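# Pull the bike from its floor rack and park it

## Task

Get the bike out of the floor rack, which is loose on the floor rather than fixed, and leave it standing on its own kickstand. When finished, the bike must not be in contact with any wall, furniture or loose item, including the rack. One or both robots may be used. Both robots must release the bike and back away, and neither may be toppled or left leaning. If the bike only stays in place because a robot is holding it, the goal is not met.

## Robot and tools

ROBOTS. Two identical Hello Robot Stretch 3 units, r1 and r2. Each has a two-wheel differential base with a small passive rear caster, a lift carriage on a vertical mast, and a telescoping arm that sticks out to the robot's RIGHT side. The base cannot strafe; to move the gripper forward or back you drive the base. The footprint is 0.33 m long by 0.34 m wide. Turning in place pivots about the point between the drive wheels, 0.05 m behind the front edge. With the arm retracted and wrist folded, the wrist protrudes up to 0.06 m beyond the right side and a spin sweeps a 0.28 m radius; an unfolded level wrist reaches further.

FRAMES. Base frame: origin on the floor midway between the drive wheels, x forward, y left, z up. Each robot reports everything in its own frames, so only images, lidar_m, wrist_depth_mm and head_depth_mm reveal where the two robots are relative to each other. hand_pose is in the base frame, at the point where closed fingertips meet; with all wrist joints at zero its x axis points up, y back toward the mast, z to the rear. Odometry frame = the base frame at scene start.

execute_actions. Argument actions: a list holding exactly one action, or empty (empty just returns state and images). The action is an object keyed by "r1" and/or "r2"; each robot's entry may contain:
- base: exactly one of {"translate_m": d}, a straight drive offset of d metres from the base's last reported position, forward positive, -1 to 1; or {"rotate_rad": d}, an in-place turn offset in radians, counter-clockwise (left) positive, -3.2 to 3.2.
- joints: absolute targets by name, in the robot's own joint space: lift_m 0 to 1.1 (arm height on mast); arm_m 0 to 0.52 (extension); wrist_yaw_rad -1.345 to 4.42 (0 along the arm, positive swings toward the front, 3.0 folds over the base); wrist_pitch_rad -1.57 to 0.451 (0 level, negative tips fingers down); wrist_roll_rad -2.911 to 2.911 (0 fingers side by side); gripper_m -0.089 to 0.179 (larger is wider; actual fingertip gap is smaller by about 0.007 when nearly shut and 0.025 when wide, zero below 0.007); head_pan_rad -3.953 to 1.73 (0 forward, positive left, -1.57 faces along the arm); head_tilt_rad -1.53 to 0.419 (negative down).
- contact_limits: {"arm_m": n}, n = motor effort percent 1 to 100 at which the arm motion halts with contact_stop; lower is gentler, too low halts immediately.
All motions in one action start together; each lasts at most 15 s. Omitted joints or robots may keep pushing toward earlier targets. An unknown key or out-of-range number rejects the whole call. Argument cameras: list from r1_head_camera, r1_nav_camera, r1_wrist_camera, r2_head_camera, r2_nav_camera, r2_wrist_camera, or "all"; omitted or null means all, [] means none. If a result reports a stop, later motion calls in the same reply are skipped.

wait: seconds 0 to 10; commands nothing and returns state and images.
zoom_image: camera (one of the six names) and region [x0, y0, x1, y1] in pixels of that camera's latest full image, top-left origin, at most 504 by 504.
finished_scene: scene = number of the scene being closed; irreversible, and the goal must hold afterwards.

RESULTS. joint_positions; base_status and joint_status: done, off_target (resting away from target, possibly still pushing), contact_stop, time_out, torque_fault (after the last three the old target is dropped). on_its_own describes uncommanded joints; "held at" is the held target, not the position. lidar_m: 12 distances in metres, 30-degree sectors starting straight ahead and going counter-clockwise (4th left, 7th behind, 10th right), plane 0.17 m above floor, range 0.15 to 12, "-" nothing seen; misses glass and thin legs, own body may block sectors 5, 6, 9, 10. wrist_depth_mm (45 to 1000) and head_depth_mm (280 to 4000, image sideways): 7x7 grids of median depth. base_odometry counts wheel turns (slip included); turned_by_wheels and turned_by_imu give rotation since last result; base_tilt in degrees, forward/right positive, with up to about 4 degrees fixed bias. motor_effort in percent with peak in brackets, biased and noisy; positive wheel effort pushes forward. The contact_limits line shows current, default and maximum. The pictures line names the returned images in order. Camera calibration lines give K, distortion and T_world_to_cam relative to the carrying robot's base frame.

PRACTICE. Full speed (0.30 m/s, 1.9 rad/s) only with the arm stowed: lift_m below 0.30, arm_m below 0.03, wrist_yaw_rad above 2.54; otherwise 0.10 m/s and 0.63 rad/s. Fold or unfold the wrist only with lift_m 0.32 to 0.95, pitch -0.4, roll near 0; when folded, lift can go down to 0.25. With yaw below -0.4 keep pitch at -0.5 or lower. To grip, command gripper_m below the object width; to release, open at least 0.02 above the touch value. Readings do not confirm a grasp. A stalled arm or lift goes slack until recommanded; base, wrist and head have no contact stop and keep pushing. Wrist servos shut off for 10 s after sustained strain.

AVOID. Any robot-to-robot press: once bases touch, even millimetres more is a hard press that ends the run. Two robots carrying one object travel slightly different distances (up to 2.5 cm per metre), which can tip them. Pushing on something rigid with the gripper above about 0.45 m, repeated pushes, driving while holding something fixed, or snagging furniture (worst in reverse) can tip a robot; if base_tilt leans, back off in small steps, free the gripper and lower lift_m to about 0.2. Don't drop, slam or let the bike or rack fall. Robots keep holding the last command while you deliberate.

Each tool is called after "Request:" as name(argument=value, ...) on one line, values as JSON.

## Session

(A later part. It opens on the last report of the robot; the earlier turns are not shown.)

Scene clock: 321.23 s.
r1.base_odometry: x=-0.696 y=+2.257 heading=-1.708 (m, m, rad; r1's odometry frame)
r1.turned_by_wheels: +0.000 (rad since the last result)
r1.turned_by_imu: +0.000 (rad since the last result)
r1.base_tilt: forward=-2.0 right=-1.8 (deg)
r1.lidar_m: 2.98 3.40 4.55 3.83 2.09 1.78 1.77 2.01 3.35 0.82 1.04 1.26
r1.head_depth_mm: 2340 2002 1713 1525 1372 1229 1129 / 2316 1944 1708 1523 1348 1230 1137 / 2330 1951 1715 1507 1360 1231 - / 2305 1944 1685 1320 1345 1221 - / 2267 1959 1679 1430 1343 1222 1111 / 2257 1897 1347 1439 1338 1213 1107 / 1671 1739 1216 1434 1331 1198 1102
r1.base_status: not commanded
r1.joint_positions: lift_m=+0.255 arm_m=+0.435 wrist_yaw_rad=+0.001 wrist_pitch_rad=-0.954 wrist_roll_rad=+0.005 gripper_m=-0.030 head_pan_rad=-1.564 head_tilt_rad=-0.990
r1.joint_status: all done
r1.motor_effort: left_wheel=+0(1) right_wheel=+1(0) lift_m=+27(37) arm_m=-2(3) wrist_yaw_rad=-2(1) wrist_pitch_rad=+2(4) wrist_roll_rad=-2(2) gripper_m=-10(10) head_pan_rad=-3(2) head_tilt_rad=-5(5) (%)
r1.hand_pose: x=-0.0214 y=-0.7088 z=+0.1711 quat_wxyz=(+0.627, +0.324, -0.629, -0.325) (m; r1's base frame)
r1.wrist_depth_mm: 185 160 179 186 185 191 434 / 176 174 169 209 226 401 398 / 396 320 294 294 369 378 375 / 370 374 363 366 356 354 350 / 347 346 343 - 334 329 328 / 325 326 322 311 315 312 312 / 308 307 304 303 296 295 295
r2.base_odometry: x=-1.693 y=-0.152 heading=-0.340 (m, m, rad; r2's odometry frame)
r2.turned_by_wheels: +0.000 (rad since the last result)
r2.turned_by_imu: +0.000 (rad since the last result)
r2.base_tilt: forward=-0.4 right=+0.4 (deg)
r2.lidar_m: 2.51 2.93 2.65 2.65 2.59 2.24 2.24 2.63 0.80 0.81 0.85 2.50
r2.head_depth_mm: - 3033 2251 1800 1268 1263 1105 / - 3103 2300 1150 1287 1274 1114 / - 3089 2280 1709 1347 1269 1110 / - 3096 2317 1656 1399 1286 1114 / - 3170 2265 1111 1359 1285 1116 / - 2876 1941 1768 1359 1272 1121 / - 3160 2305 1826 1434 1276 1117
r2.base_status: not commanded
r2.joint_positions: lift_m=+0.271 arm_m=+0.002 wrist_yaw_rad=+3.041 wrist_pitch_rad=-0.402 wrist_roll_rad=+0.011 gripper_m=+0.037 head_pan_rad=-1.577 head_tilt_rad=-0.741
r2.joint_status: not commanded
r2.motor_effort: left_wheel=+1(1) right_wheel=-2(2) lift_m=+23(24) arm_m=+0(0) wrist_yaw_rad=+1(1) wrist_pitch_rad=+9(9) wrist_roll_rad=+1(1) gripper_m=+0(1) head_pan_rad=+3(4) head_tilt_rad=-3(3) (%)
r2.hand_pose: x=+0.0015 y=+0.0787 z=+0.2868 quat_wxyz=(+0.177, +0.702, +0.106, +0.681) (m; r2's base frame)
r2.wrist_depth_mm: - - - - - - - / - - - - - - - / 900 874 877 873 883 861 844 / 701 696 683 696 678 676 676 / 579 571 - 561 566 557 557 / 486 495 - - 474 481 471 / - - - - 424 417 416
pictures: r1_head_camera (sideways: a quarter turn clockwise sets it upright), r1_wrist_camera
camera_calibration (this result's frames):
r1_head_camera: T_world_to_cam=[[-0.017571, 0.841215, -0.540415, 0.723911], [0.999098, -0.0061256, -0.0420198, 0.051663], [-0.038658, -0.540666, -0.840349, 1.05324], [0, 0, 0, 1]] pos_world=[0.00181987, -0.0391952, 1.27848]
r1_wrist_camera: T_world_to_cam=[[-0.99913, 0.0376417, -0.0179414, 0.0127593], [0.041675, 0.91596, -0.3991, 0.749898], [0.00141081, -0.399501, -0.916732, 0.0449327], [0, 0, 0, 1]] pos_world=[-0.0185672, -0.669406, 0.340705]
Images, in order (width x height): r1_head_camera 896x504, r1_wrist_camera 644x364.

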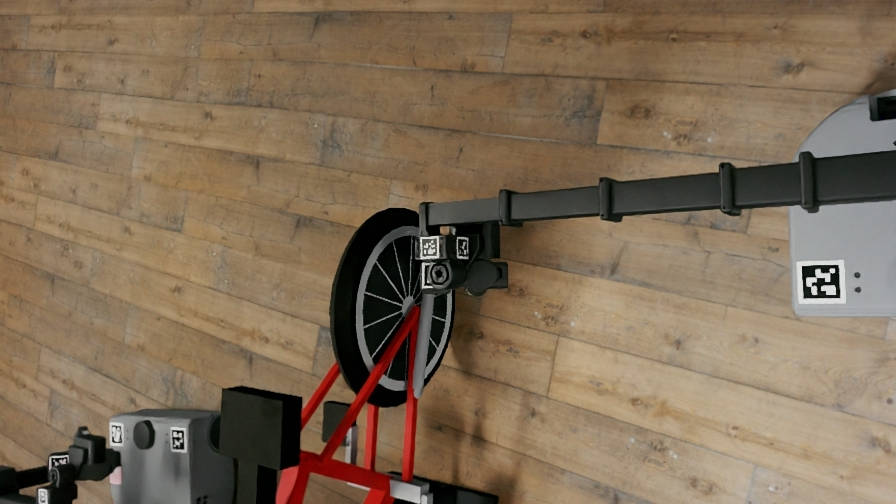

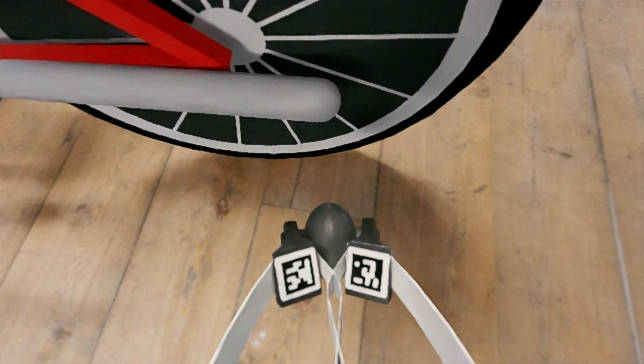

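Request:
execute_actions(actions=[{"r1":{"joints":{"arm_m":0.3,"lift_m":0.185,"wrist_pitch_rad":-0.42,"wrist_roll_rad":1.57,"gripper_m":0.08}}}], cameras=[])

Request:
execute_actions(actions=[{"r1":{"base":{"translate_m":0.015},"joints":{"arm_m":0.415}}}], cameras=["r1_wrist_camera"])

Request:
execute_actions(actions=[{"r1":{"joints":{"gripper_m":-0.02}}}], cameras=["r1_wrist_camera","r1_head_camera"])

Scene clock: 334.37 s.
r1.base_odometry: x=-0.696 y=+2.257 heading=-1.708 (m, m, rad; r1's odometry frame)
r1.turned_by_wheels: +0.000 (rad since the last result)
r1.turned_by_imu: +0.001 (rad since the last result)
r1.base_tilt: forward=-2.0 right=-1.8 (deg)
r1.lidar_m: 2.98 3.39 4.52 3.78 2.09 1.78 1.77 2.01 3.35 0.83 1.04 1.26
r1.head_depth_mm: 2334 1983 1724 1512 1364 1231 1128 / 2330 1979 1721 1526 1353 1229 1136 / 2308 1964 1700 1504 1360 1223 - / 2304 1952 1683 1437 1310 1226 - / 2282 1953 1697 1428 1336 1215 1108 / 2276 1905 1346 1437 1324 1212 1105 / 1677 1730 1274 1441 1335 1215 1105
r1.base_status: not commanded
r1.joint_positions: lift_m=+0.185 arm_m=+0.300 wrist_yaw_rad=+0.003 wrist_pitch_rad=-0.443 wrist_roll_rad=+1.566 gripper_m=+0.080 head_pan_rad=-1.564 head_tilt_rad=-0.990
r1.joint_status: all done
r1.motor_effort: left_wheel=+0(5) right_wheel=+0(9) lift_m=+27(28) arm_m=-2(0) wrist_yaw_rad=-2(12) wrist_pitch_rad=+9(44) wrist_roll_rad=+2(3) gripper_m=+1(84) head_pan_rad=-3(1) head_tilt_rad=-5(6) (%)
r1.hand_pose: x=-0.0209 y=-0.6664 z=+0.1922 quat_wxyz=(+0.003, +0.002, -0.975, -0.220) (m; r1's base frame)
r1.wrist_depth_mm: - - 908 515 344 254 203 / - 258 282 326 354 261 205 / - 261 292 330 361 265 210 / 251 269 297 345 373 276 215 / 258 278 299 363 412 279 218 / 270 290 298 384 434 273 223 / - 295 334 557 422 311 229
r2.base_odometry: x=-1.693 y=-0.152 heading=-0.340 (m, m, rad; r2's odometry frame)
r2.turned_by_wheels: +0.000 (rad since the last result)
r2.turned_by_imu: +0.001 (rad since the last result)
r2.base_tilt: forward=-0.3 right=+0.4 (deg)
r2.lidar_m: 2.51 2.92 2.65 2.65 2.59 2.23 2.24 2.63 0.80 0.81 0.84 2.51
r2.head_depth_mm: - 3052 2255 1792 1256 1270 1110 / - 3112 2289 1693 1289 1270 1105 / - 3113 2295 1691 1352 1282 1110 / - 3138 2286 1716 1350 1276 1114 / - 3137 2331 1227 1353 1276 1118 / - 2973 1868 1725 1366 1283 1118 / - 3174 2330 1818 1434 1287 1125
r2.base_status: not commanded
r2.joint_positions: lift_m=+0.271 arm_m=+0.002 wrist_yaw_rad=+3.041 wrist_pitch_rad=-0.402 wrist_roll_rad=+0.011 gripper_m=+0.037 head_pan_rad=-1.577 head_tilt_rad=-0.741
r2.joint_status: not commanded
r2.motor_effort: left_wheel=+1(1) right_wheel=-2(2) lift_m=+23(24) arm_m=-1(0) wrist_yaw_rad=+0(0) wrist_pitch_rad=+9(9) wrist_roll_rad=+1(0) gripper_m=-1(1) head_pan_rad=+3(4) head_tilt_rad=-3(3) (%)
r2.hand_pose: x=+0.0015 y=+0.0787 z=+0.2868 quat_wxyz=(+0.177, +0.702, +0.106, +0.681) (m; r2's base frame)
r2.wrist_depth_mm: - - - - - - - / - - - - - - - / 885 882 858 879 878 863 872 / 693 690 697 687 674 672 683 / 573 569 - 560 582 558 558 / 491 499 - - 480 478 471 / - - - - 420 416 411
pictures: none
No camera images: the call's "cameras" was empty. Leave "cameras" out to get every camera's image.

Scene clock: 336.47 s.
r1.base_odometry: x=-0.698 y=+2.243 heading=-1.708 (m, m, rad; r1's odometry frame)
r1.turned_by_wheels: +0.000 (rad since the last result)
r1.turned_by_imu: +0.000 (rad since the last result)
r1.base_tilt: forward=-2.0 right=-1.8 (deg)
r1.lidar_m: 2.97 3.36 4.55 3.83 2.12 1.79 1.79 2.03 3.39 0.83 1.03 2.98
r1.head_depth_mm: 2360 2001 1726 1533 1375 1239 1124 / 2349 1975 1718 1526 1360 1232 1136 / 2333 1950 1704 1511 1340 1228 - / 2295 1942 1699 1341 1332 1214 - / 2258 1928 1698 1427 1349 1214 1112 / 2279 1810 1359 1444 1336 1207 1101 / 1673 1724 1270 1427 1333 1201 1100
r1.base_status: done
r1.joint_positions: lift_m=+0.185 arm_m=+0.415 wrist_yaw_rad=+0.002 wrist_pitch_rad=-0.442 wrist_roll_rad=+1.567 gripper_m=+0.080 head_pan_rad=-1.564 head_tilt_rad=-0.990
r1.joint_status: all done
r1.motor_effort: left_wheel=-1(4) right_wheel=+0(5) lift_m=+27(27) arm_m=+3(5) wrist_yaw_rad=-2(2) wrist_pitch_rad=+9(9) wrist_roll_rad=+2(2) gripper_m=+0(1) head_pan_rad=-2(2) head_tilt_rad=-5(5) (%)
r1.hand_pose: x=-0.0209 y=-0.7808 z=+0.1924 quat_wxyz=(+0.003, +0.002, -0.976, -0.220) (m; r1's base frame)
r1.wrist_depth_mm: 156 156 171 192 312 254 202 / 148 159 177 200 232 262 205 / 151 164 183 208 241 266 212 / 156 170 191 213 254 273 213 / 160 175 193 171 257 281 219 / 166 181 214 198 273 276 222 / 172 184 205 209 300 311 228
r2.base_odometry: x=-1.693 y=-0.152 heading=-0.340 (m, m, rad; r2's odometry frame)
r2.turned_by_wheels: +0.000 (rad since the last result)
r2.turned_by_imu: +0.000 (rad since the last result)
r2.base_tilt: forward=-0.4 right=+0.5 (deg)
r2.lidar_m: 2.51 2.93 2.65 2.65 2.59 2.23 2.24 2.62 0.80 0.81 0.84 2.51
r2.head_depth_mm: - 3080 2256 1777 1259 1263 1105 / - 3087 2285 1688 1288 1272 1110 / - 3129 2281 1691 1350 1278 1108 / - 3072 2300 1712 1343 1282 1110 / - 3147 2297 1224 1340 1279 1118 / - 2983 1877 1434 1359 1276 1125 / - 3185 2308 1836 1436 1282 1120
r2.base_status: not commanded
r2.joint_positions: lift_m=+0.271 arm_m=+0.002 wrist_yaw_rad=+3.041 wrist_pitch_rad=-0.402 wrist_roll_rad=+0.011 gripper_m=+0.037 head_pan_rad=-1.577 head_tilt_rad=-0.741
r2.joint_status: not commanded
r2.motor_effort: left_wheel=+1(1) right_wheel=-2(2) lift_m=+23(24) arm_m=+0(0) wrist_yaw_rad=+0(0) wrist_pitch_rad=+9(9) wrist_roll_rad=+1(0) gripper_m=+0(1) head_pan_rad=+4(4) head_tilt_rad=-4(2) (%)
r2.hand_pose: x=+0.0015 y=+0.0787 z=+0.2868 quat_wxyz=(+0.177, +0.702, +0.106, +0.681) (m; r2's base frame)
r2.wrist_depth_mm: - - - - - - - / - - - - - - - / 886 866 873 862 853 858 861 / 697 685 707 689 675 679 679 / 577 571 - 565 574 559 554 / 483 497 - - 473 477 471 / - - - - 418 418 417
pictures: r1_wrist_camera
camera_calibration (this result's frames):
r1_wrist_camera: T_world_to_cam=[[0.0319749, 0.434885, -0.899918, 0.517765], [0.978123, 0.171559, 0.117659, 0.163219], [0.205558, -0.883993, -0.419885, -0.433897], [0, 0, 0, 1]] pos_world=[-0.0870125, -0.636732, 0.264555]
Images, in order (width x height): r1_wrist_camera 644x364.

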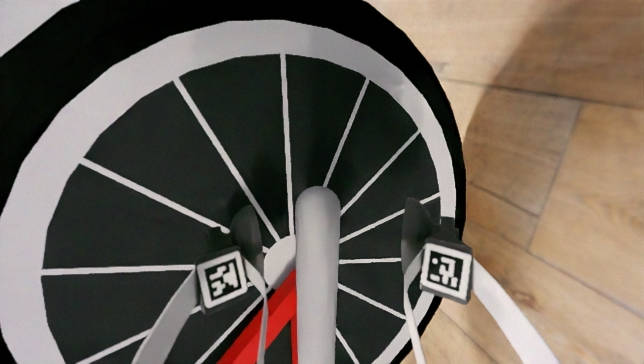

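Scene clock: 337.97 s.
r1.base_odometry: x=-0.698 y=+2.243 heading=-1.708 (m, m, rad; r1's odometry frame)
r1.turned_by_wheels: +0.000 (rad since the last result)
r1.turned_by_imu: +0.000 (rad since the last result)
r1.base_tilt: forward=-1.9 right=-1.8 (deg)
r1.lidar_m: 2.97 3.37 4.55 3.83 2.12 1.79 1.79 2.03 3.39 0.83 1.04 2.98
r1.head_depth_mm: 2355 2024 1716 1517 1361 1234 1131 / 2352 1982 1710 1512 1366 1233 1136 / 2357 1975 1697 1508 1362 1223 - / 2296 1933 1695 1332 1317 1214 - / 2285 1947 1695 1415 1342 1211 1114 / 2291 1818 1358 1445 1332 1202 1106 / 1665 1721 1278 1440 1333 1204 1098
r1.base_status: not commanded
r1.joint_positions: lift_m=+0.185 arm_m=+0.415 wrist_yaw_rad=+0.002 wrist_pitch_rad=-0.425 wrist_roll_rad=+1.577 gripper_m=-0.019 head_pan_rad=-1.564 head_tilt_rad=-0.990
r1.joint_status: all done
r1.motor_effort: left_wheel=-1(1) right_wheel=+1(0) lift_m=+27(27) arm_m=+2(3) wrist_yaw_rad=-1(3) wrist_pitch_rad=+1(9) wrist_roll_rad=-3(3) gripper_m=-14(89) head_pan_rad=-3(2) head_tilt_rad=-6(5) (%)
r1.hand_pose: x=-0.0210 y=-0.7831 z=+0.1962 quat_wxyz=(-0.002, +0.000, -0.977, -0.211) (m; r1's base frame)
r1.wrist_depth_mm: - 157 170 189 304 259 206 / 149 159 176 198 225 264 208 / 151 163 182 206 236 267 212 / 156 169 190 211 247 274 217 / 160 175 195 160 268 282 220 / 166 182 198 176 285 296 228 / 173 189 202 198 289 291 232
r2.base_odometry: x=-1.693 y=-0.152 heading=-0.340 (m, m, rad; r2's odometry frame)
r2.turned_by_wheels: +0.000 (rad since the last result)
r2.turned_by_imu: +0.000 (rad since the last result)
r2.base_tilt: forward=-0.3 right=+0.4 (deg)
r2.lidar_m: 2.51 2.94 2.65 2.66 2.59 2.23 2.24 2.62 0.80 0.81 0.84 2.50
r2.head_depth_mm: - 3050 2243 1790 1262 1268 1113 / - 3064 2269 1700 1275 1273 1117 / - 3077 2262 1697 1351 1272 1115 / - 3100 2294 1704 1343 1278 1115 / - 3123 2287 1228 1350 1266 1110 / - 3001 1872 1423 1354 1280 1115 / - 3145 2310 1829 1432 1282 1120
r2.base_status: not commanded
r2.joint_positions: lift_m=+0.271 arm_m=+0.002 wrist_yaw_rad=+3.041 wrist_pitch_rad=-0.402 wrist_roll_rad=+0.011 gripper_m=+0.037 head_pan_rad=-1.577 head_tilt_rad=-0.741
r2.joint_status: not commanded
r2.motor_effort: left_wheel=+1(1) right_wheel=-3(2) lift_m=+23(24) arm_m=-1(1) wrist_yaw_rad=+0(0) wrist_pitch_rad=+9(9) wrist_roll_rad=+0(0) gripper_m=+0(0) head_pan_rad=+3(4) head_tilt_rad=-3(3) (%)
r2.hand_pose: x=+0.0015 y=+0.0787 z=+0.2868 quat_wxyz=(+0.177, +0.702, +0.106, +0.681) (m; r2's base frame)
r2.wrist_depth_mm: - - - - - - - / - - - - - - - / 888 883 862 867 861 873 856 / 695 692 690 691 690 679 680 / 567 570 - 564 580 552 563 / 488 500 - - 479 473 473 / - - - - 415 413 416
pictures: r1_head_camera (sideways: a quarter turn clockwise sets it upright), r1_wrist_camera
camera_calibration (this result's frames):
r1_head_camera: T_world_to_cam=[[-0.0175708, 0.841215, -0.540415, 0.723912], [0.999098, -0.00612585, -0.0420198, 0.051663], [-0.0386582, -0.540666, -0.840348, 1.05324], [0, 0, 0, 1]] pos_world=[0.00181986, -0.0391952, 1.27848]
r1_wrist_camera: T_world_to_cam=[[0.0421007, 0.419003, -0.907008, 0.511405], [0.977875, 0.168903, 0.123417, 0.160093], [0.204908, -0.892137, -0.402622, -0.444028], [0, 0, 0, 1]] pos_world=[-0.0870969, -0.637454, 0.265315]
Images, in order (width x height): r1_head_camera 896x504, r1_wrist_camera 644x364.

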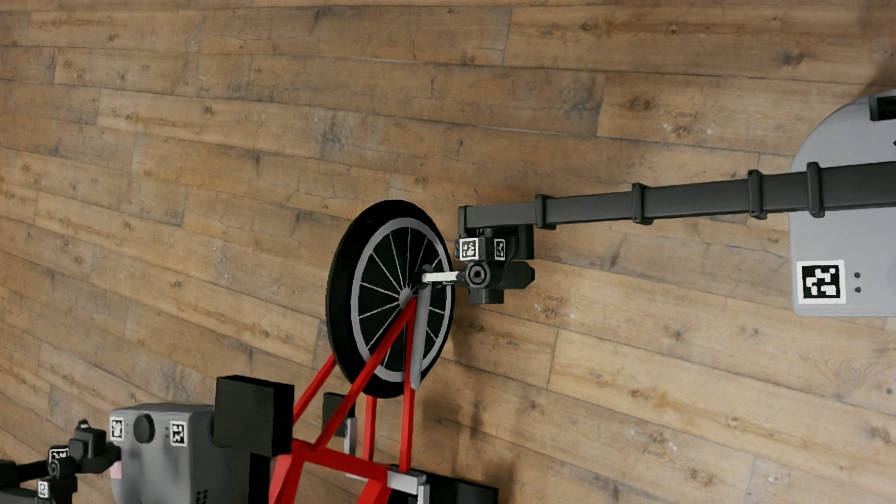

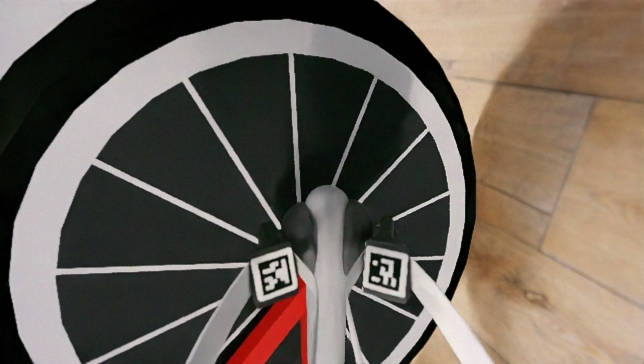

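Gripped. Push down with lift and pitch.

Request:
execute_actions(actions=[{"r1":{"joints":{"lift_m":0.15,"wrist_pitch_rad":-0.6,"arm_m":0.4}}}], cameras=["r1_wrist_camera","r1_head_camera"])

Scene clock: 342.23 s.
r1.base_odometry: x=-0.698 y=+2.243 heading=-1.708 (m, m, rad; r1's odometry frame)
r1.turned_by_wheels: +0.000 (rad since the last result)
r1.turned_by_imu: +0.001 (rad since the last result)
r1.base_tilt: forward=-2.0 right=-1.8 (deg)
r1.lidar_m: 2.97 3.37 4.55 3.81 2.11 1.79 1.79 2.03 3.40 0.82 1.03 2.97
r1.head_depth_mm: 2355 1980 1741 1531 1366 1229 1129 / 2328 1982 1721 1519 1354 1229 1141 / 2303 1976 1700 1506 1352 1230 - / 2288 1944 1684 1383 1331 1230 - / 2281 1945 1697 1422 1334 1221 1117 / 2261 1825 1347 1450 1322 1212 1105 / 1668 1737 1228 1432 1335 1201 1100
r1.base_status: not commanded
r1.joint_positions: lift_m=+0.178 arm_m=+0.400 wrist_yaw_rad=+0.003 wrist_pitch_rad=-0.481 wrist_roll_rad=+1.577 gripper_m=-0.019 head_pan_rad=-1.564 head_tilt_rad=-0.990
r1.joint_status: lift_m contact_stop (moved -0.008 of -0.035); wrist_pitch_rad off_target (ended at -0.481, target -0.600); the others done
r1.on_its_own: lift_m is slack since a contact_stop, until your next command for it (your +0.150 is given up); wrist_pitch_rad is at rest, and its effort (-47) is outside its rest range (-20 to +32)
r1.motor_effort: left_wheel=+2(2) right_wheel=-4(4) lift_m=+33(32) arm_m=-3(3) wrist_yaw_rad=-3(3) wrist_pitch_rad=-47(51) wrist_roll_rad=-3(3) gripper_m=-22(21) head_pan_rad=-2(2) head_tilt_rad=-6(5) (%)
r1.hand_pose: x=-0.0208 y=-0.7612 z=+0.1763 quat_wxyz=(-0.002, +0.001, -0.971, -0.239) (m; r1's base frame)
r1.wrist_depth_mm: 155 163 183 211 313 240 192 / 153 168 189 217 289 246 196 / 157 172 195 225 270 252 200 / 162 178 203 231 280 261 205 / 167 182 205 162 304 266 209 / 172 190 209 182 328 274 214 / 179 197 206 273 380 283 217
r2.base_odometry: x=-1.693 y=-0.152 heading=-0.340 (m, m, rad; r2's odometry frame)
r2.turned_by_wheels: +0.000 (rad since the last result)
r2.turned_by_imu: +0.001 (rad since the last result)
r2.base_tilt: forward=-0.3 right=+0.5 (deg)
r2.lidar_m: 2.51 2.92 2.65 2.65 2.60 2.23 2.23 2.63 0.80 0.82 0.84 2.51
r2.head_depth_mm: - 3071 2242 1794 1257 1267 1108 / - 3051 2243 1702 1290 1276 1107 / - 3111 2265 1684 1348 1279 1115 / - 3087 2292 1648 1391 1271 1118 / - 3097 2317 1109 1354 1277 1114 / - 2976 1886 1449 1369 1283 1116 / - 3194 2319 1820 1446 1277 1121
r2.base_status: not commanded
r2.joint_positions: lift_m=+0.271 arm_m=+0.002 wrist_yaw_rad=+3.041 wrist_pitch_rad=-0.402 wrist_roll_rad=+0.011 gripper_m=+0.037 head_pan_rad=-1.577 head_tilt_rad=-0.741
r2.joint_status: not commanded
r2.motor_effort: left_wheel=+1(1) right_wheel=-2(2) lift_m=+23(24) arm_m=-1(0) wrist_yaw_rad=+1(0) wrist_pitch_rad=+9(9) wrist_roll_rad=+0(0) gripper_m=-1(1) head_pan_rad=+4(4) head_tilt_rad=-4(3) (%)
r2.hand_pose: x=+0.0015 y=+0.0787 z=+0.2868 quat_wxyz=(+0.177, +0.702, +0.106, +0.681) (m; r2's base frame)
r2.wrist_depth_mm: - - - - - - - / - - - - - - - / 877 870 889 870 857 867 853 / 692 697 704 692 689 673 667 / 567 574 - 568 573 559 557 / 483 497 - - 479 478 476 / - - - - 420 418 416
pictures: r1_head_camera (sideways: a quarter turn clockwise sets it upright), r1_wrist_camera
camera_calibration (this result's frames):
r1_head_camera: T_world_to_cam=[[-0.0175708, 0.841215, -0.540415, 0.723911], [0.999098, -0.00612584, -0.0420198, 0.051663], [-0.0386582, -0.540666, -0.840349, 1.05324], [0, 0, 0, 1]] pos_world=[0.00181986, -0.0391952, 1.27848]
r1_wrist_camera: T_world_to_cam=[[0.0414628, 0.46952, -0.881948, 0.518165], [0.977689, 0.16286, 0.132665, 0.152387], [0.205923, -0.867772, -0.452292, -0.405295], [0, 0, 0, 1]] pos_world=[-0.0870124, -0.61981, 0.253466]
Images, in order (width x height): r1_head_camera 896x504, r1_wrist_camera 644x364.

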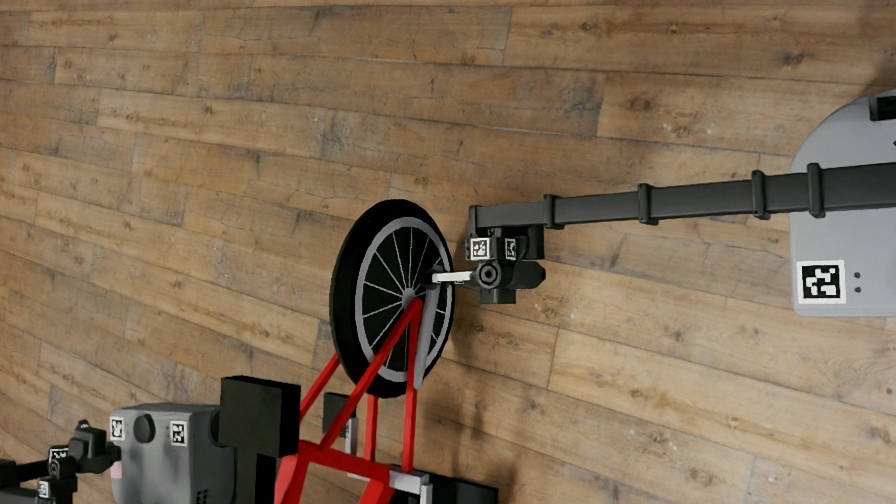

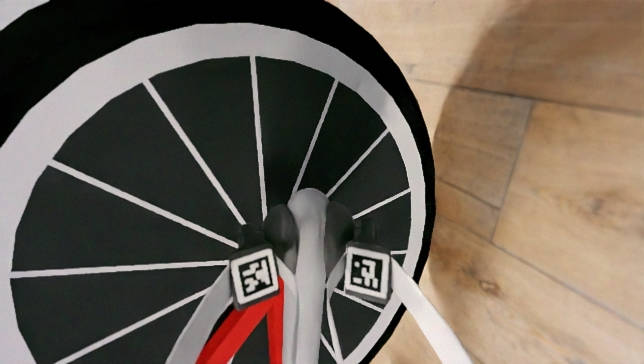

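Request:
execute_actions(actions=[{"r1":{"joints":{"lift_m":0.185,"wrist_pitch_rad":-0.43,"gripper_m":0.08}}}], cameras=[])

Request:
execute_actions(actions=[{"r1":{"joints":{"arm_m":0.33}}}], cameras=[])

Request:
execute_actions(actions=[{"r1":{"base":{"translate_m":0.11},"joints":{"gripper_m":0.06}}}], cameras=[])

Request:
execute_actions(actions=[{"r1":{"joints":{"arm_m":0.42}}}], cameras=["r1_wrist_camera","r1_head_camera"])

Scene clock: 357.53 s.
r1.base_odometry: x=-0.698 y=+2.243 heading=-1.708 (m, m, rad; r1's odometry frame)
r1.turned_by_wheels: +0.000 (rad since the last result)
r1.turned_by_imu: +0.001 (rad since the last result)
r1.base_tilt: forward=-2.0 right=-1.8 (deg)
r1.lidar_m: 2.98 3.36 4.54 3.82 2.11 1.79 1.79 2.03 3.36 0.82 1.03 1.26
r1.head_depth_mm: 2361 1972 1729 1510 1376 1239 1129 / 2333 2004 1714 1515 1359 1238 1139 / 2344 1969 1710 1511 1354 1226 - / 2292 1963 1686 1356 1323 1219 - / 2291 1936 1692 1413 1356 1211 1115 / 2258 1817 1348 1440 1330 1214 1105 / 1665 1723 1261 1426 1316 1202 1104
r1.base_status: not commanded
r1.joint_positions: lift_m=+0.185 arm_m=+0.400 wrist_yaw_rad=+0.000 wrist_pitch_rad=-0.441 wrist_roll_rad=+1.577 gripper_m=+0.080 head_pan_rad=-1.564 head_tilt_rad=-0.990
r1.joint_status: all done
r1.motor_effort: left_wheel=-1(3) right_wheel=+2(4) lift_m=+39(40) arm_m=-2(2) wrist_yaw_rad=+1(3) wrist_pitch_rad=+4(42) wrist_roll_rad=-2(3) gripper_m=+1(81) head_pan_rad=-2(2) head_tilt_rad=-5(6) (%)
r1.hand_pose: x=-0.0215 y=-0.7666 z=+0.1921 quat_wxyz=(-0.002, -0.001, -0.976, -0.219) (m; r1's base frame)
r1.wrist_depth_mm: - 164 179 207 322 252 201 / 155 166 185 212 252 261 206 / 158 170 193 220 261 268 210 / 162 176 200 225 270 274 214 / 167 182 201 224 273 279 219 / 172 188 222 208 289 276 223 / 177 192 213 246 361 314 229
r2.base_odometry: x=-1.693 y=-0.152 heading=-0.340 (m, m, rad; r2's odometry frame)
r2.turned_by_wheels: +0.000 (rad since the last result)
r2.turned_by_imu: +0.001 (rad since the last result)
r2.base_tilt: forward=-0.4 right=+0.4 (deg)
r2.lidar_m: 2.51 2.92 2.65 2.65 2.60 2.23 2.24 2.63 0.80 0.82 0.84 2.51
r2.head_depth_mm: - 3090 2251 1794 1262 1267 1102 / - 3106 2265 1700 1295 1270 1110 / - 3101 2298 1701 1352 1274 1113 / - 3079 2287 1669 1393 1279 1114 / - 3144 2301 1107 1354 1284 1108 / - 3057 1877 1443 1368 1282 1116 / - 3146 2311 1834 1447 1276 1122
r2.base_status: not commanded
r2.joint_positions: lift_m=+0.271 arm_m=+0.002 wrist_yaw_rad=+3.041 wrist_pitch_rad=-0.402 wrist_roll_rad=+0.011 gripper_m=+0.037 head_pan_rad=-1.577 head_tilt_rad=-0.741
r2.joint_status: not commanded
r2.motor_effort: left_wheel=+1(1) right_wheel=-2(2) lift_m=+24(24) arm_m=+0(1) wrist_yaw_rad=+0(0) wrist_pitch_rad=+9(9) wrist_roll_rad=+0(0) gripper_m=-1(1) head_pan_rad=+4(4) head_tilt_rad=-3(3) (%)
r2.hand_pose: x=+0.0015 y=+0.0787 z=+0.2868 quat_wxyz=(+0.177, +0.702, +0.106, +0.681) (m; r2's base frame)
r2.wrist_depth_mm: - - - - - - - / - - - - - - - / 878 898 885 859 854 876 856 / 690 703 703 687 685 674 683 / 567 572 - 564 575 562 557 / 490 496 - - 479 480 479 / - - - - 418 416 414
pictures: none
No camera images: the call's "cameras" was empty. Leave "cameras" out to get every camera's image.

Scene clock: 359.23 s.
r1.base_odometry: x=-0.698 y=+2.243 heading=-1.708 (m, m, rad; r1's odometry frame)
r1.turned_by_wheels: +0.000 (rad since the last result)
r1.turned_by_imu: +0.000 (rad since the last result)
r1.base_tilt: forward=-2.0 right=-1.9 (deg)
r1.lidar_m: 2.97 3.36 4.53 3.83 2.11 1.79 1.79 2.03 3.37 0.82 1.03 2.98
r1.head_depth_mm: 2374 1972 1721 1527 1372 1239 1122 / 2331 1979 1718 1504 1361 1227 1138 / 2328 1997 1694 1500 1361 1227 - / 2337 1964 1700 1432 1308 1220 - / 2308 1928 1689 1433 1332 1213 1107 / 2266 1820 1347 1448 1339 1212 1107 / 1669 1723 1270 1432 1328 1208 1106
r1.base_status: not commanded
r1.joint_positions: lift_m=+0.185 arm_m=+0.330 wrist_yaw_rad=+0.000 wrist_pitch_rad=-0.442 wrist_roll_rad=+1.577 gripper_m=+0.080 head_pan_rad=-1.564 head_tilt_rad=-0.990
r1.joint_status: all done
r1.motor_effort: left_wheel=-1(1) right_wheel=+2(2) lift_m=+40(40) arm_m=-2(5) wrist_yaw_rad=+1(1) wrist_pitch_rad=+5(4) wrist_roll_rad=-3(3) gripper_m=+1(0) head_pan_rad=-3(2) head_tilt_rad=-5(5) (%)
r1.hand_pose: x=-0.0215 y=-0.6965 z=+0.1919 quat_wxyz=(-0.002, -0.001, -0.976, -0.220) (m; r1's base frame)
r1.wrist_depth_mm: - 240 251 439 342 251 201 / - 224 252 287 346 259 205 / 214 230 262 298 334 267 210 / 218 239 268 307 345 273 215 / 224 247 267 324 362 282 219 / 232 255 268 338 415 273 224 / 254 259 299 359 427 311 228
r2.base_odometry: x=-1.693 y=-0.152 heading=-0.340 (m, m, rad; r2's odometry frame)
r2.turned_by_wheels: +0.000 (rad since the last result)
r2.turned_by_imu: +0.000 (rad since the last result)
r2.base_tilt: forward=-0.4 right=+0.4 (deg)
r2.lidar_m: 2.51 2.93 2.65 2.65 2.59 2.23 2.24 2.63 0.80 0.82 0.85 2.51
r2.head_depth_mm: - 3095 2253 1790 1262 1260 1112 / - 3135 2285 1705 1285 1271 1110 / - 3087 2300 1708 1353 1276 1118 / - 3109 2297 1658 1393 1280 1112 / - 3132 2308 1107 1355 1281 1117 / - 3073 1866 1717 1372 1287 1117 / - 3176 2304 1803 1440 1290 1124
r2.base_status: not commanded
r2.joint_positions: lift_m=+0.271 arm_m=+0.002 wrist_yaw_rad=+3.041 wrist_pitch_rad=-0.402 wrist_roll_rad=+0.011 gripper_m=+0.037 head_pan_rad=-1.577 head_tilt_rad=-0.741
r2.joint_status: not commanded
r2.motor_effort: left_wheel=+1(1) right_wheel=-2(2) lift_m=+23(24) arm_m=+0(0) wrist_yaw_rad=+0(0) wrist_pitch_rad=+9(9) wrist_roll_rad=+0(0) gripper_m=+0(1) head_pan_rad=+4(3) head_tilt_rad=-3(3) (%)
r2.hand_pose: x=+0.0015 y=+0.0787 z=+0.2868 quat_wxyz=(+0.177, +0.702, +0.106, +0.681) (m; r2's base frame)
r2.wrist_depth_mm: - - - - - - - / - - - - - - - / 897 884 870 865 867 844 865 / 700 689 709 678 678 681 673 / 566 567 - 560 567 556 551 / 485 500 - - 480 485 473 / - - - - 416 415 419
pictures: none
No camera images: the call's "cameras" was empty. Leave "cameras" out to get every camera's image.

Scene clock: 361.60 s.
r1.base_odometry: x=-0.713 y=+2.134 heading=-1.708 (m, m, rad; r1's odometry frame)
r1.turned_by_wheels: +0.000 (rad since the last result)
r1.turned_by_imu: +0.000 (rad since the last result)
r1.base_tilt: forward=-2.0 right=-1.8 (deg)
r1.lidar_m: 2.86 3.28 4.52 4.07 2.23 1.90 1.89 2.14 0.85 0.83 0.97 2.86
r1.head_depth_mm: 2351 2005 1722 1524 1364 1235 1127 / 2339 1973 1709 1502 1363 1234 1138 / 2336 1963 1695 1437 1354 1220 - / 2266 1944 1690 1427 1308 1223 - / 2290 1920 1230 1440 1344 1212 1105 / 2171 1731 1229 1435 1334 1209 1109 / 2079 1784 1276 1402 1335 1210 1101
r1.base_status: done
r1.joint_positions: lift_m=+0.185 arm_m=+0.330 wrist_yaw_rad=+0.000 wrist_pitch_rad=-0.442 wrist_roll_rad=+1.577 gripper_m=+0.060 head_pan_rad=-1.564 head_tilt_rad=-0.990
r1.joint_status: all done
r1.motor_effort: left_wheel=-1(6) right_wheel=+0(4) lift_m=+40(40) arm_m=-2(2) wrist_yaw_rad=+0(1) wrist_pitch_rad=+4(5) wrist_roll_rad=-3(3) gripper_m=-1(71) head_pan_rad=-2(3) head_tilt_rad=-5(5) (%)
r1.hand_pose: x=-0.0215 y=-0.6965 z=+0.1919 quat_wxyz=(-0.002, -0.001, -0.976, -0.220) (m; r1's base frame)
r1.wrist_depth_mm: 205 224 240 283 317 252 201 / 210 230 248 294 326 260 206 / 218 236 250 305 341 265 210 / 225 242 250 317 355 274 214 / 238 246 279 335 358 282 219 / - 272 285 634 433 277 225 / 297 - - 708 424 292 227
r2.base_odometry: x=-1.693 y=-0.152 heading=-0.340 (m, m, rad; r2's odometry frame)
r2.turned_by_wheels: +0.000 (rad since the last result)
r2.turned_by_imu: +0.000 (rad since the last result)
r2.base_tilt: forward=-0.4 right=+0.4 (deg)
r2.lidar_m: 2.50 2.93 2.65 2.65 2.60 2.23 2.24 2.63 0.80 0.82 0.84 2.51
r2.head_depth_mm: - 3033 2247 1793 1267 1273 1102 / - 3065 2247 1704 1297 1271 1109 / - 3092 2276 1703 1344 1271 1114 / - 3145 2293 1665 1393 1275 1121 / - 2997 1989 1112 1361 1275 1120 / - 3139 2107 1775 1370 1292 1119 / - 3179 2331 1834 1442 1288 1124
r2.base_status: not commanded
r2.joint_positions: lift_m=+0.271 arm_m=+0.002 wrist_yaw_rad=+3.041 wrist_pitch_rad=-0.402 wrist_roll_rad=+0.011 gripper_m=+0.037 head_pan_rad=-1.577 head_tilt_rad=-0.741
r2.joint_status: not commanded
r2.motor_effort: left_wheel=+1(1) right_wheel=-2(2) lift_m=+23(24) arm_m=+0(0) wrist_yaw_rad=+0(0) wrist_pitch_rad=+9(9) wrist_roll_rad=+0(0) gripper_m=+0(1) head_pan_rad=+4(4) head_tilt_rad=-3(4) (%)
r2.hand_pose: x=+0.0015 y=+0.0787 z=+0.2868 quat_wxyz=(+0.177, +0.702, +0.106, +0.681) (m; r2's base frame)
r2.wrist_depth_mm: - - - - - - - / - - - - - - - / 900 859 860 862 860 862 856 / 692 700 688 682 678 685 682 / 573 570 - 572 571 557 564 / 488 503 - - 474 477 474 / - - - - 420 412 416
pictures: none
No camera images: the call's "cameras" was empty. Leave "cameras" out to get every camera's image.

Scene clock: 363.50 s.
r1.base_odometry: x=-0.713 y=+2.134 heading=-1.708 (m, m, rad; r1's odometry frame)
r1.turned_by_wheels: +0.000 (rad since the last result)
r1.turned_by_imu: +0.000 (rad since the last result)
r1.base_tilt: forward=-1.9 right=-1.8 (deg)
r1.lidar_m: 2.86 3.24 4.50 4.07 2.24 1.90 1.90 2.15 0.85 0.83 0.98 2.87
r1.head_depth_mm: 2357 2007 1731 1526 1361 1230 1126 / 2335 1981 1703 1518 1357 1233 1137 / 2318 1973 1694 1432 1357 1223 - / 2309 1956 1694 1317 1326 1224 - / 2296 1934 1239 1452 1335 1211 1111 / 2165 1741 1239 1442 1332 1207 1103 / 2063 1774 1289 1401 1325 1202 1108
r1.base_status: not commanded
r1.joint_positions: lift_m=+0.185 arm_m=+0.420 wrist_yaw_rad=+0.000 wrist_pitch_rad=-0.442 wrist_roll_rad=+1.577 gripper_m=+0.060 head_pan_rad=-1.564 head_tilt_rad=-0.990
r1.joint_status: all done
r1.motor_effort: left_wheel=+0(1) right_wheel=+0(0) lift_m=+40(39) arm_m=+3(1) wrist_yaw_rad=+1(1) wrist_pitch_rad=+4(5) wrist_roll_rad=-2(3) gripper_m=-1(1) head_pan_rad=-2(2) head_tilt_rad=-6(5) (%)
r1.hand_pose: x=-0.0215 y=-0.7858 z=+0.1919 quat_wxyz=(-0.002, -0.001, -0.976, -0.220) (m; r1's base frame)
r1.wrist_depth_mm: 140 151 169 139 220 245 202 / 144 156 176 147 231 256 206 / 148 161 175 157 243 265 209 / 152 166 176 185 257 274 214 / 157 168 163 211 300 280 219 / 162 167 197 226 405 279 223 / 198 185 218 231 412 294 229
r2.base_odometry: x=-1.693 y=-0.152 heading=-0.340 (m, m, rad; r2's odometry frame)
r2.turned_by_wheels: +0.000 (rad since the last result)
r2.turned_by_imu: +0.000 (rad since the last result)
r2.base_tilt: forward=-0.3 right=+0.5 (deg)
r2.lidar_m: 2.51 2.92 2.66 2.65 2.60 2.23 2.24 2.63 0.80 0.82 0.85 2.51
r2.head_depth_mm: - 3070 2271 1791 1272 1270 1105 / - 3048 2272 1686 1302 1274 1113 / - 3101 2266 1708 1342 1273 1107 / - 3149 2275 1660 1393 1278 1114 / - 2984 1984 1103 1345 1287 1114 / - 3149 2130 1774 1366 1283 1117 / - 3133 2311 1833 1448 1291 1121
r2.base_status: not commanded
r2.joint_positions: lift_m=+0.271 arm_m=+0.002 wrist_yaw_rad=+3.041 wrist_pitch_rad=-0.402 wrist_roll_rad=+0.011 gripper_m=+0.037 head_pan_rad=-1.577 head_tilt_rad=-0.741
r2.joint_status: not commanded
r2.motor_effort: left_wheel=+1(1) right_wheel=-2(2) lift_m=+23(24) arm_m=-1(0) wrist_yaw_rad=+0(0) wrist_pitch_rad=+9(9) wrist_roll_rad=+0(0) gripper_m=-1(1) head_pan_rad=+4(4) head_tilt_rad=-3(3) (%)
r2.hand_pose: x=+0.0015 y=+0.0787 z=+0.2868 quat_wxyz=(+0.177, +0.702, +0.106, +0.681) (m; r2's base frame)
r2.wrist_depth_mm: - - - - - - - / - - - - - - - / 873 891 851 876 868 861 855 / 692 684 709 689 679 690 684 / 573 567 - 568 576 562 562 / 484 494 - - 478 484 478 / - - - - 417 415 412
pictures: r1_head_camera (sideways: a quarter turn clockwise sets it upright), r1_wrist_camera
camera_calibration (this result's frames):
r1_head_camera: T_world_to_cam=[[-0.0175709, 0.841215, -0.540415, 0.723912], [0.999098, -0.00612573, -0.0420198, 0.051663], [-0.0386581, -0.540666, -0.840348, 1.05324], [0, 0, 0, 1]] pos_world=[0.00181987, -0.0391952, 1.27848]
r1_wrist_camera: T_world_to_cam=[[0.0429182, 0.434725, -0.89954, 0.51955], [0.978206, 0.164798, 0.126314, 0.157744], [0.203154, -0.885356, -0.418178, -0.439836], [0, 0, 0, 1]] pos_world=[-0.0872497, -0.641269, 0.263501]
Images, in order (width x height): r1_head_camera 896x504, r1_wrist_camera 644x364.

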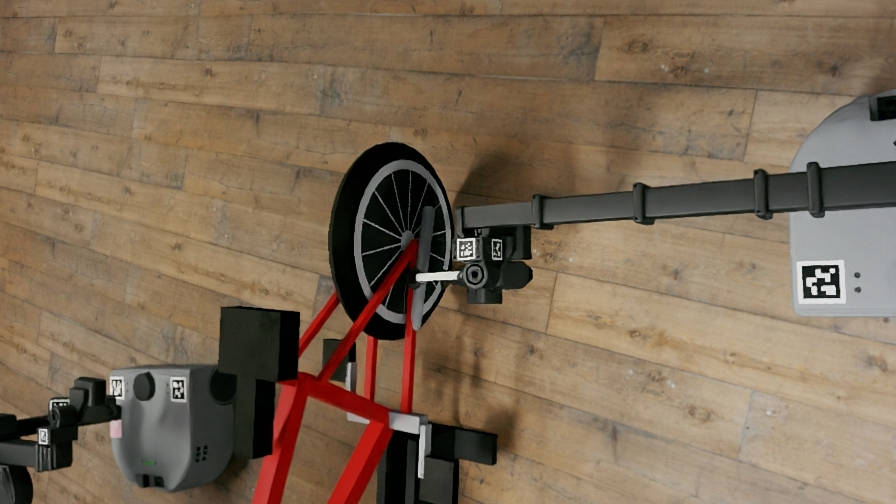

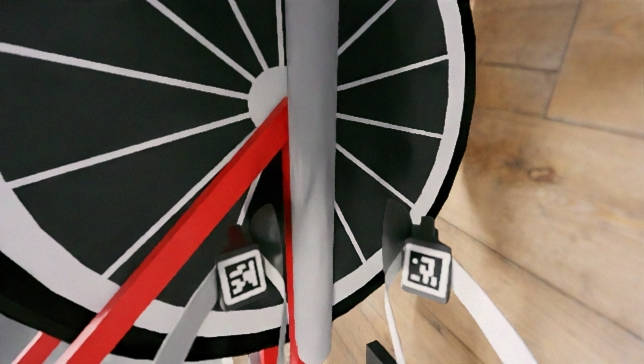

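Request:
execute_actions(actions=[{"r1":{"joints":{"arm_m":0.395}}}], cameras=[])

Request:
execute_actions(actions=[{"r1":{"joints":{"lift_m":0.1}}}], cameras=["r1_wrist_camera","r1_head_camera"])

Scene clock: 371.83 s.
r1.base_odometry: x=-0.713 y=+2.134 heading=-1.708 (m, m, rad; r1's odometry frame)
r1.turned_by_wheels: +0.000 (rad since the last result)
r1.turned_by_imu: +0.001 (rad since the last result)
r1.base_tilt: forward=-2.0 right=-1.8 (deg)
r1.lidar_m: 2.86 3.24 4.54 4.06 2.24 1.90 1.89 2.15 0.85 0.83 0.98 2.86
r1.head_depth_mm: 2322 2000 1714 1515 1363 1233 1128 / 2336 1991 1718 1517 1369 1229 1134 / 2289 1958 1714 1442 1352 1220 - / 2305 1944 1697 1326 1320 1224 - / 2294 1942 1224 1447 1334 1206 1109 / 2153 1743 1235 1437 1343 1209 1105 / 2097 1782 1277 1403 1325 1203 1103
r1.base_status: not commanded
r1.joint_positions: lift_m=+0.185 arm_m=+0.395 wrist_yaw_rad=+0.000 wrist_pitch_rad=-0.442 wrist_roll_rad=+1.577 gripper_m=+0.060 head_pan_rad=-1.564 head_tilt_rad=-0.990
r1.joint_status: all done
r1.motor_effort: left_wheel=-1(1) right_wheel=+0(0) lift_m=+40(40) arm_m=-3(0) wrist_yaw_rad=+0(0) wrist_pitch_rad=+4(5) wrist_roll_rad=-3(3) gripper_m=+1(1) head_pan_rad=-1(2) head_tilt_rad=-6(5) (%)
r1.hand_pose: x=-0.0215 y=-0.7615 z=+0.1919 quat_wxyz=(-0.002, -0.001, -0.976, -0.220) (m; r1's base frame)
r1.wrist_depth_mm: 158 171 188 215 249 253 201 / 162 176 197 225 261 258 206 / 168 182 198 234 271 264 210 / 173 187 204 243 289 272 214 / 177 188 214 255 332 283 218 / 189 192 224 269 423 279 224 / 241 231 329 613 413 292 228
r2.base_odometry: x=-1.693 y=-0.152 heading=-0.340 (m, m, rad; r2's odometry frame)
r2.turned_by_wheels: +0.000 (rad since the last result)
r2.turned_by_imu: +0.001 (rad since the last result)
r2.base_tilt: forward=-0.4 right=+0.5 (deg)
r2.lidar_m: 2.51 2.92 2.65 2.65 2.60 2.23 2.24 2.63 0.80 0.81 0.85 2.51
r2.head_depth_mm: - 3048 2276 1806 1262 1272 1106 / - 3049 2282 1682 1286 1274 1108 / - 3079 2272 1703 1344 1276 1111 / - 3113 2283 1657 1401 1283 1118 / - 2987 1973 1113 1362 1279 1117 / - 3105 2149 1775 1366 1279 1113 / - 3128 2316 1839 1434 1279 1117
r2.base_status: not commanded
r2.joint_positions: lift_m=+0.271 arm_m=+0.002 wrist_yaw_rad=+3.041 wrist_pitch_rad=-0.402 wrist_roll_rad=+0.011 gripper_m=+0.037 head_pan_rad=-1.577 head_tilt_rad=-0.741
r2.joint_status: not commanded
r2.motor_effort: left_wheel=+1(1) right_wheel=-2(3) lift_m=+23(24) arm_m=-1(0) wrist_yaw_rad=+0(0) wrist_pitch_rad=+9(9) wrist_roll_rad=+0(0) gripper_m=-1(0) head_pan_rad=+4(4) head_tilt_rad=-4(3) (%)
r2.hand_pose: x=+0.0015 y=+0.0787 z=+0.2868 quat_wxyz=(+0.177, +0.702, +0.106, +0.681) (m; r2's base frame)
r2.wrist_depth_mm: - - - - - - - / - - - - - - - / 897 867 863 878 876 863 832 / 697 690 699 704 676 680 678 / 569 576 - 561 573 558 556 / 485 494 - - 484 479 475 / - - - - 417 419 418
pictures: none
No camera images: the call's "cameras" was empty. Leave "cameras" out to get every camera's image.

Scene clock: 373.67 s.
r1.base_odometry: x=-0.713 y=+2.134 heading=-1.708 (m, m, rad; r1's odometry frame)
r1.turned_by_wheels: +0.000 (rad since the last result)
r1.turned_by_imu: +0.000 (rad since the last result)
r1.base_tilt: forward=-1.9 right=-1.8 (deg)
r1.lidar_m: 2.86 3.24 4.52 4.03 2.24 1.90 1.90 2.15 0.85 0.83 0.97 2.86
r1.head_depth_mm: 2346 1975 1713 1536 1363 1236 1123 / 2321 1980 1715 1502 1354 1232 1143 / 2350 1960 1695 1439 1353 1230 - / 2297 1945 1700 1348 1320 1222 - / 2298 1939 1256 1445 1334 1212 1110 / 2156 1754 1233 1443 1336 1207 1102 / 2083 1781 1278 1398 1329 1206 1106
r1.base_status: not commanded
r1.joint_positions: lift_m=+0.142 arm_m=+0.395 wrist_yaw_rad=+0.001 wrist_pitch_rad=-0.380 wrist_roll_rad=+1.574 gripper_m=+0.060 head_pan_rad=-1.564 head_tilt_rad=-0.990
r1.joint_status: lift_m contact_stop (moved -0.043 of -0.085)
r1.on_its_own: lift_m is slack since a contact_stop, until your next command for it (your +0.100 is given up)
r1.motor_effort: left_wheel=+0(1) right_wheel=+0(4) lift_m=+35(39) arm_m=+2(5) wrist_yaw_rad=-1(1) wrist_pitch_rad=-20(23) wrist_roll_rad=-2(3) gripper_m=-9(9) head_pan_rad=-2(2) head_tilt_rad=-5(5) (%)
r1.hand_pose: x=-0.0212 y=-0.7686 z=+0.1630 quat_wxyz=(-0.001, +0.000, -0.982, -0.189) (m; r1's base frame)
r1.wrist_depth_mm: 159 170 147 206 233 227 178 / 163 175 153 217 244 233 182 / 168 180 163 224 254 240 186 / 173 184 173 233 269 246 188 / 179 185 204 244 303 251 193 / 181 199 207 257 400 247 196 / 195 210 231 665 388 261 200
r2.base_odometry: x=-1.693 y=-0.152 heading=-0.340 (m, m, rad; r2's odometry frame)
r2.turned_by_wheels: +0.000 (rad since the last result)
r2.turned_by_imu: +0.000 (rad since the last result)
r2.base_tilt: forward=-0.3 right=+0.5 (deg)
r2.lidar_m: 2.51 2.92 2.65 2.65 2.60 2.23 2.24 2.63 0.80 0.82 0.84 2.51
r2.head_depth_mm: - 3098 2235 1779 1270 1267 1109 / - 3103 2283 1687 1297 1268 1113 / - 3143 2271 1697 1349 1282 1113 / - 3045 2294 1653 1393 1274 1119 / - 2947 2001 1110 1356 1285 1118 / - 3118 2064 1776 1365 1281 1125 / - 3128 2310 1827 1433 1286 1118
r2.base_status: not commanded
r2.joint_positions: lift_m=+0.271 arm_m=+0.002 wrist_yaw_rad=+3.041 wrist_pitch_rad=-0.402 wrist_roll_rad=+0.011 gripper_m=+0.037 head_pan_rad=-1.577 head_tilt_rad=-0.741
r2.joint_status: not commanded
r2.motor_effort: left_wheel=+1(1) right_wheel=-3(2) lift_m=+23(24) arm_m=-1(1) wrist_yaw_rad=+0(1) wrist_pitch_rad=+9(9) wrist_roll_rad=+1(0) gripper_m=-1(1) head_pan_rad=+4(4) head_tilt_rad=-3(3) (%)
r2.hand_pose: x=+0.0015 y=+0.0787 z=+0.2868 quat_wxyz=(+0.177, +0.702, +0.106, +0.681) (m; r2's base frame)
r2.wrist_depth_mm: - - - - - - - / - - - - - - - / 892 903 870 871 870 875 847 / 692 694 701 697 679 674 670 / 581 575 - 564 576 559 548 / 489 497 - - 480 472 474 / - - - - 421 417 411
pictures: r1_head_camera (sideways: a quarter turn clockwise sets it upright), r1_wrist_camera
camera_calibration (this result's frames):
r1_head_camera: T_world_to_cam=[[-0.0175709, 0.84122, -0.540407, 0.723901], [0.999098, -0.00612544, -0.0420199, 0.0516631], [-0.0386582, -0.540658, -0.840354, 1.05325], [0, 0, 0, 1]] pos_world=[0.00181986, -0.039195, 1.27848]
r1_wrist_camera: T_world_to_cam=[[0.0402489, 0.378137, -0.924874, 0.446641], [0.978106, 0.174235, 0.113802, 0.167604], [0.204178, -0.909205, -0.362846, -0.464091], [0, 0, 0, 1]] pos_world=[-0.0871539, -0.620048, 0.22562]
Images, in order (width x height): r1_head_camera 896x504, r1_wrist_camera 644x364.

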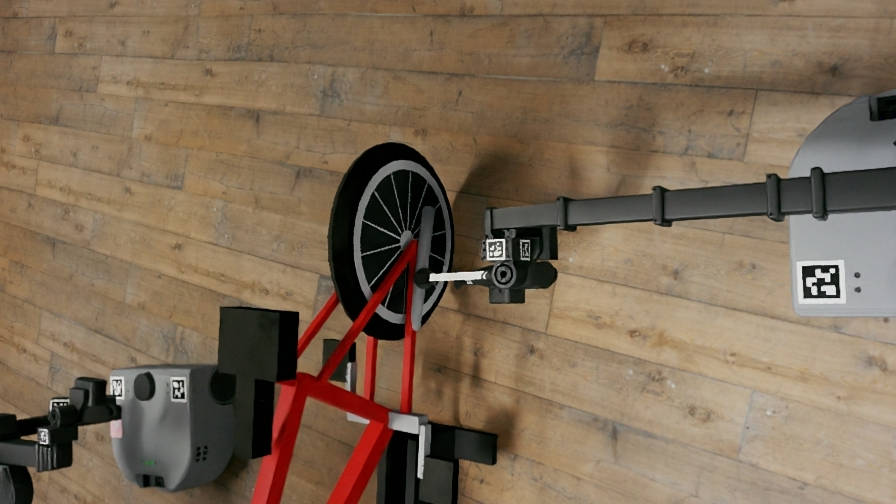

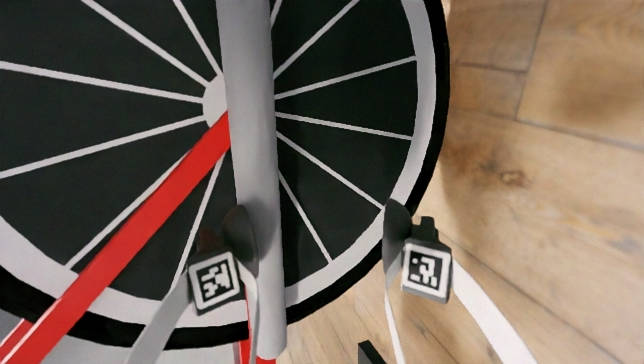

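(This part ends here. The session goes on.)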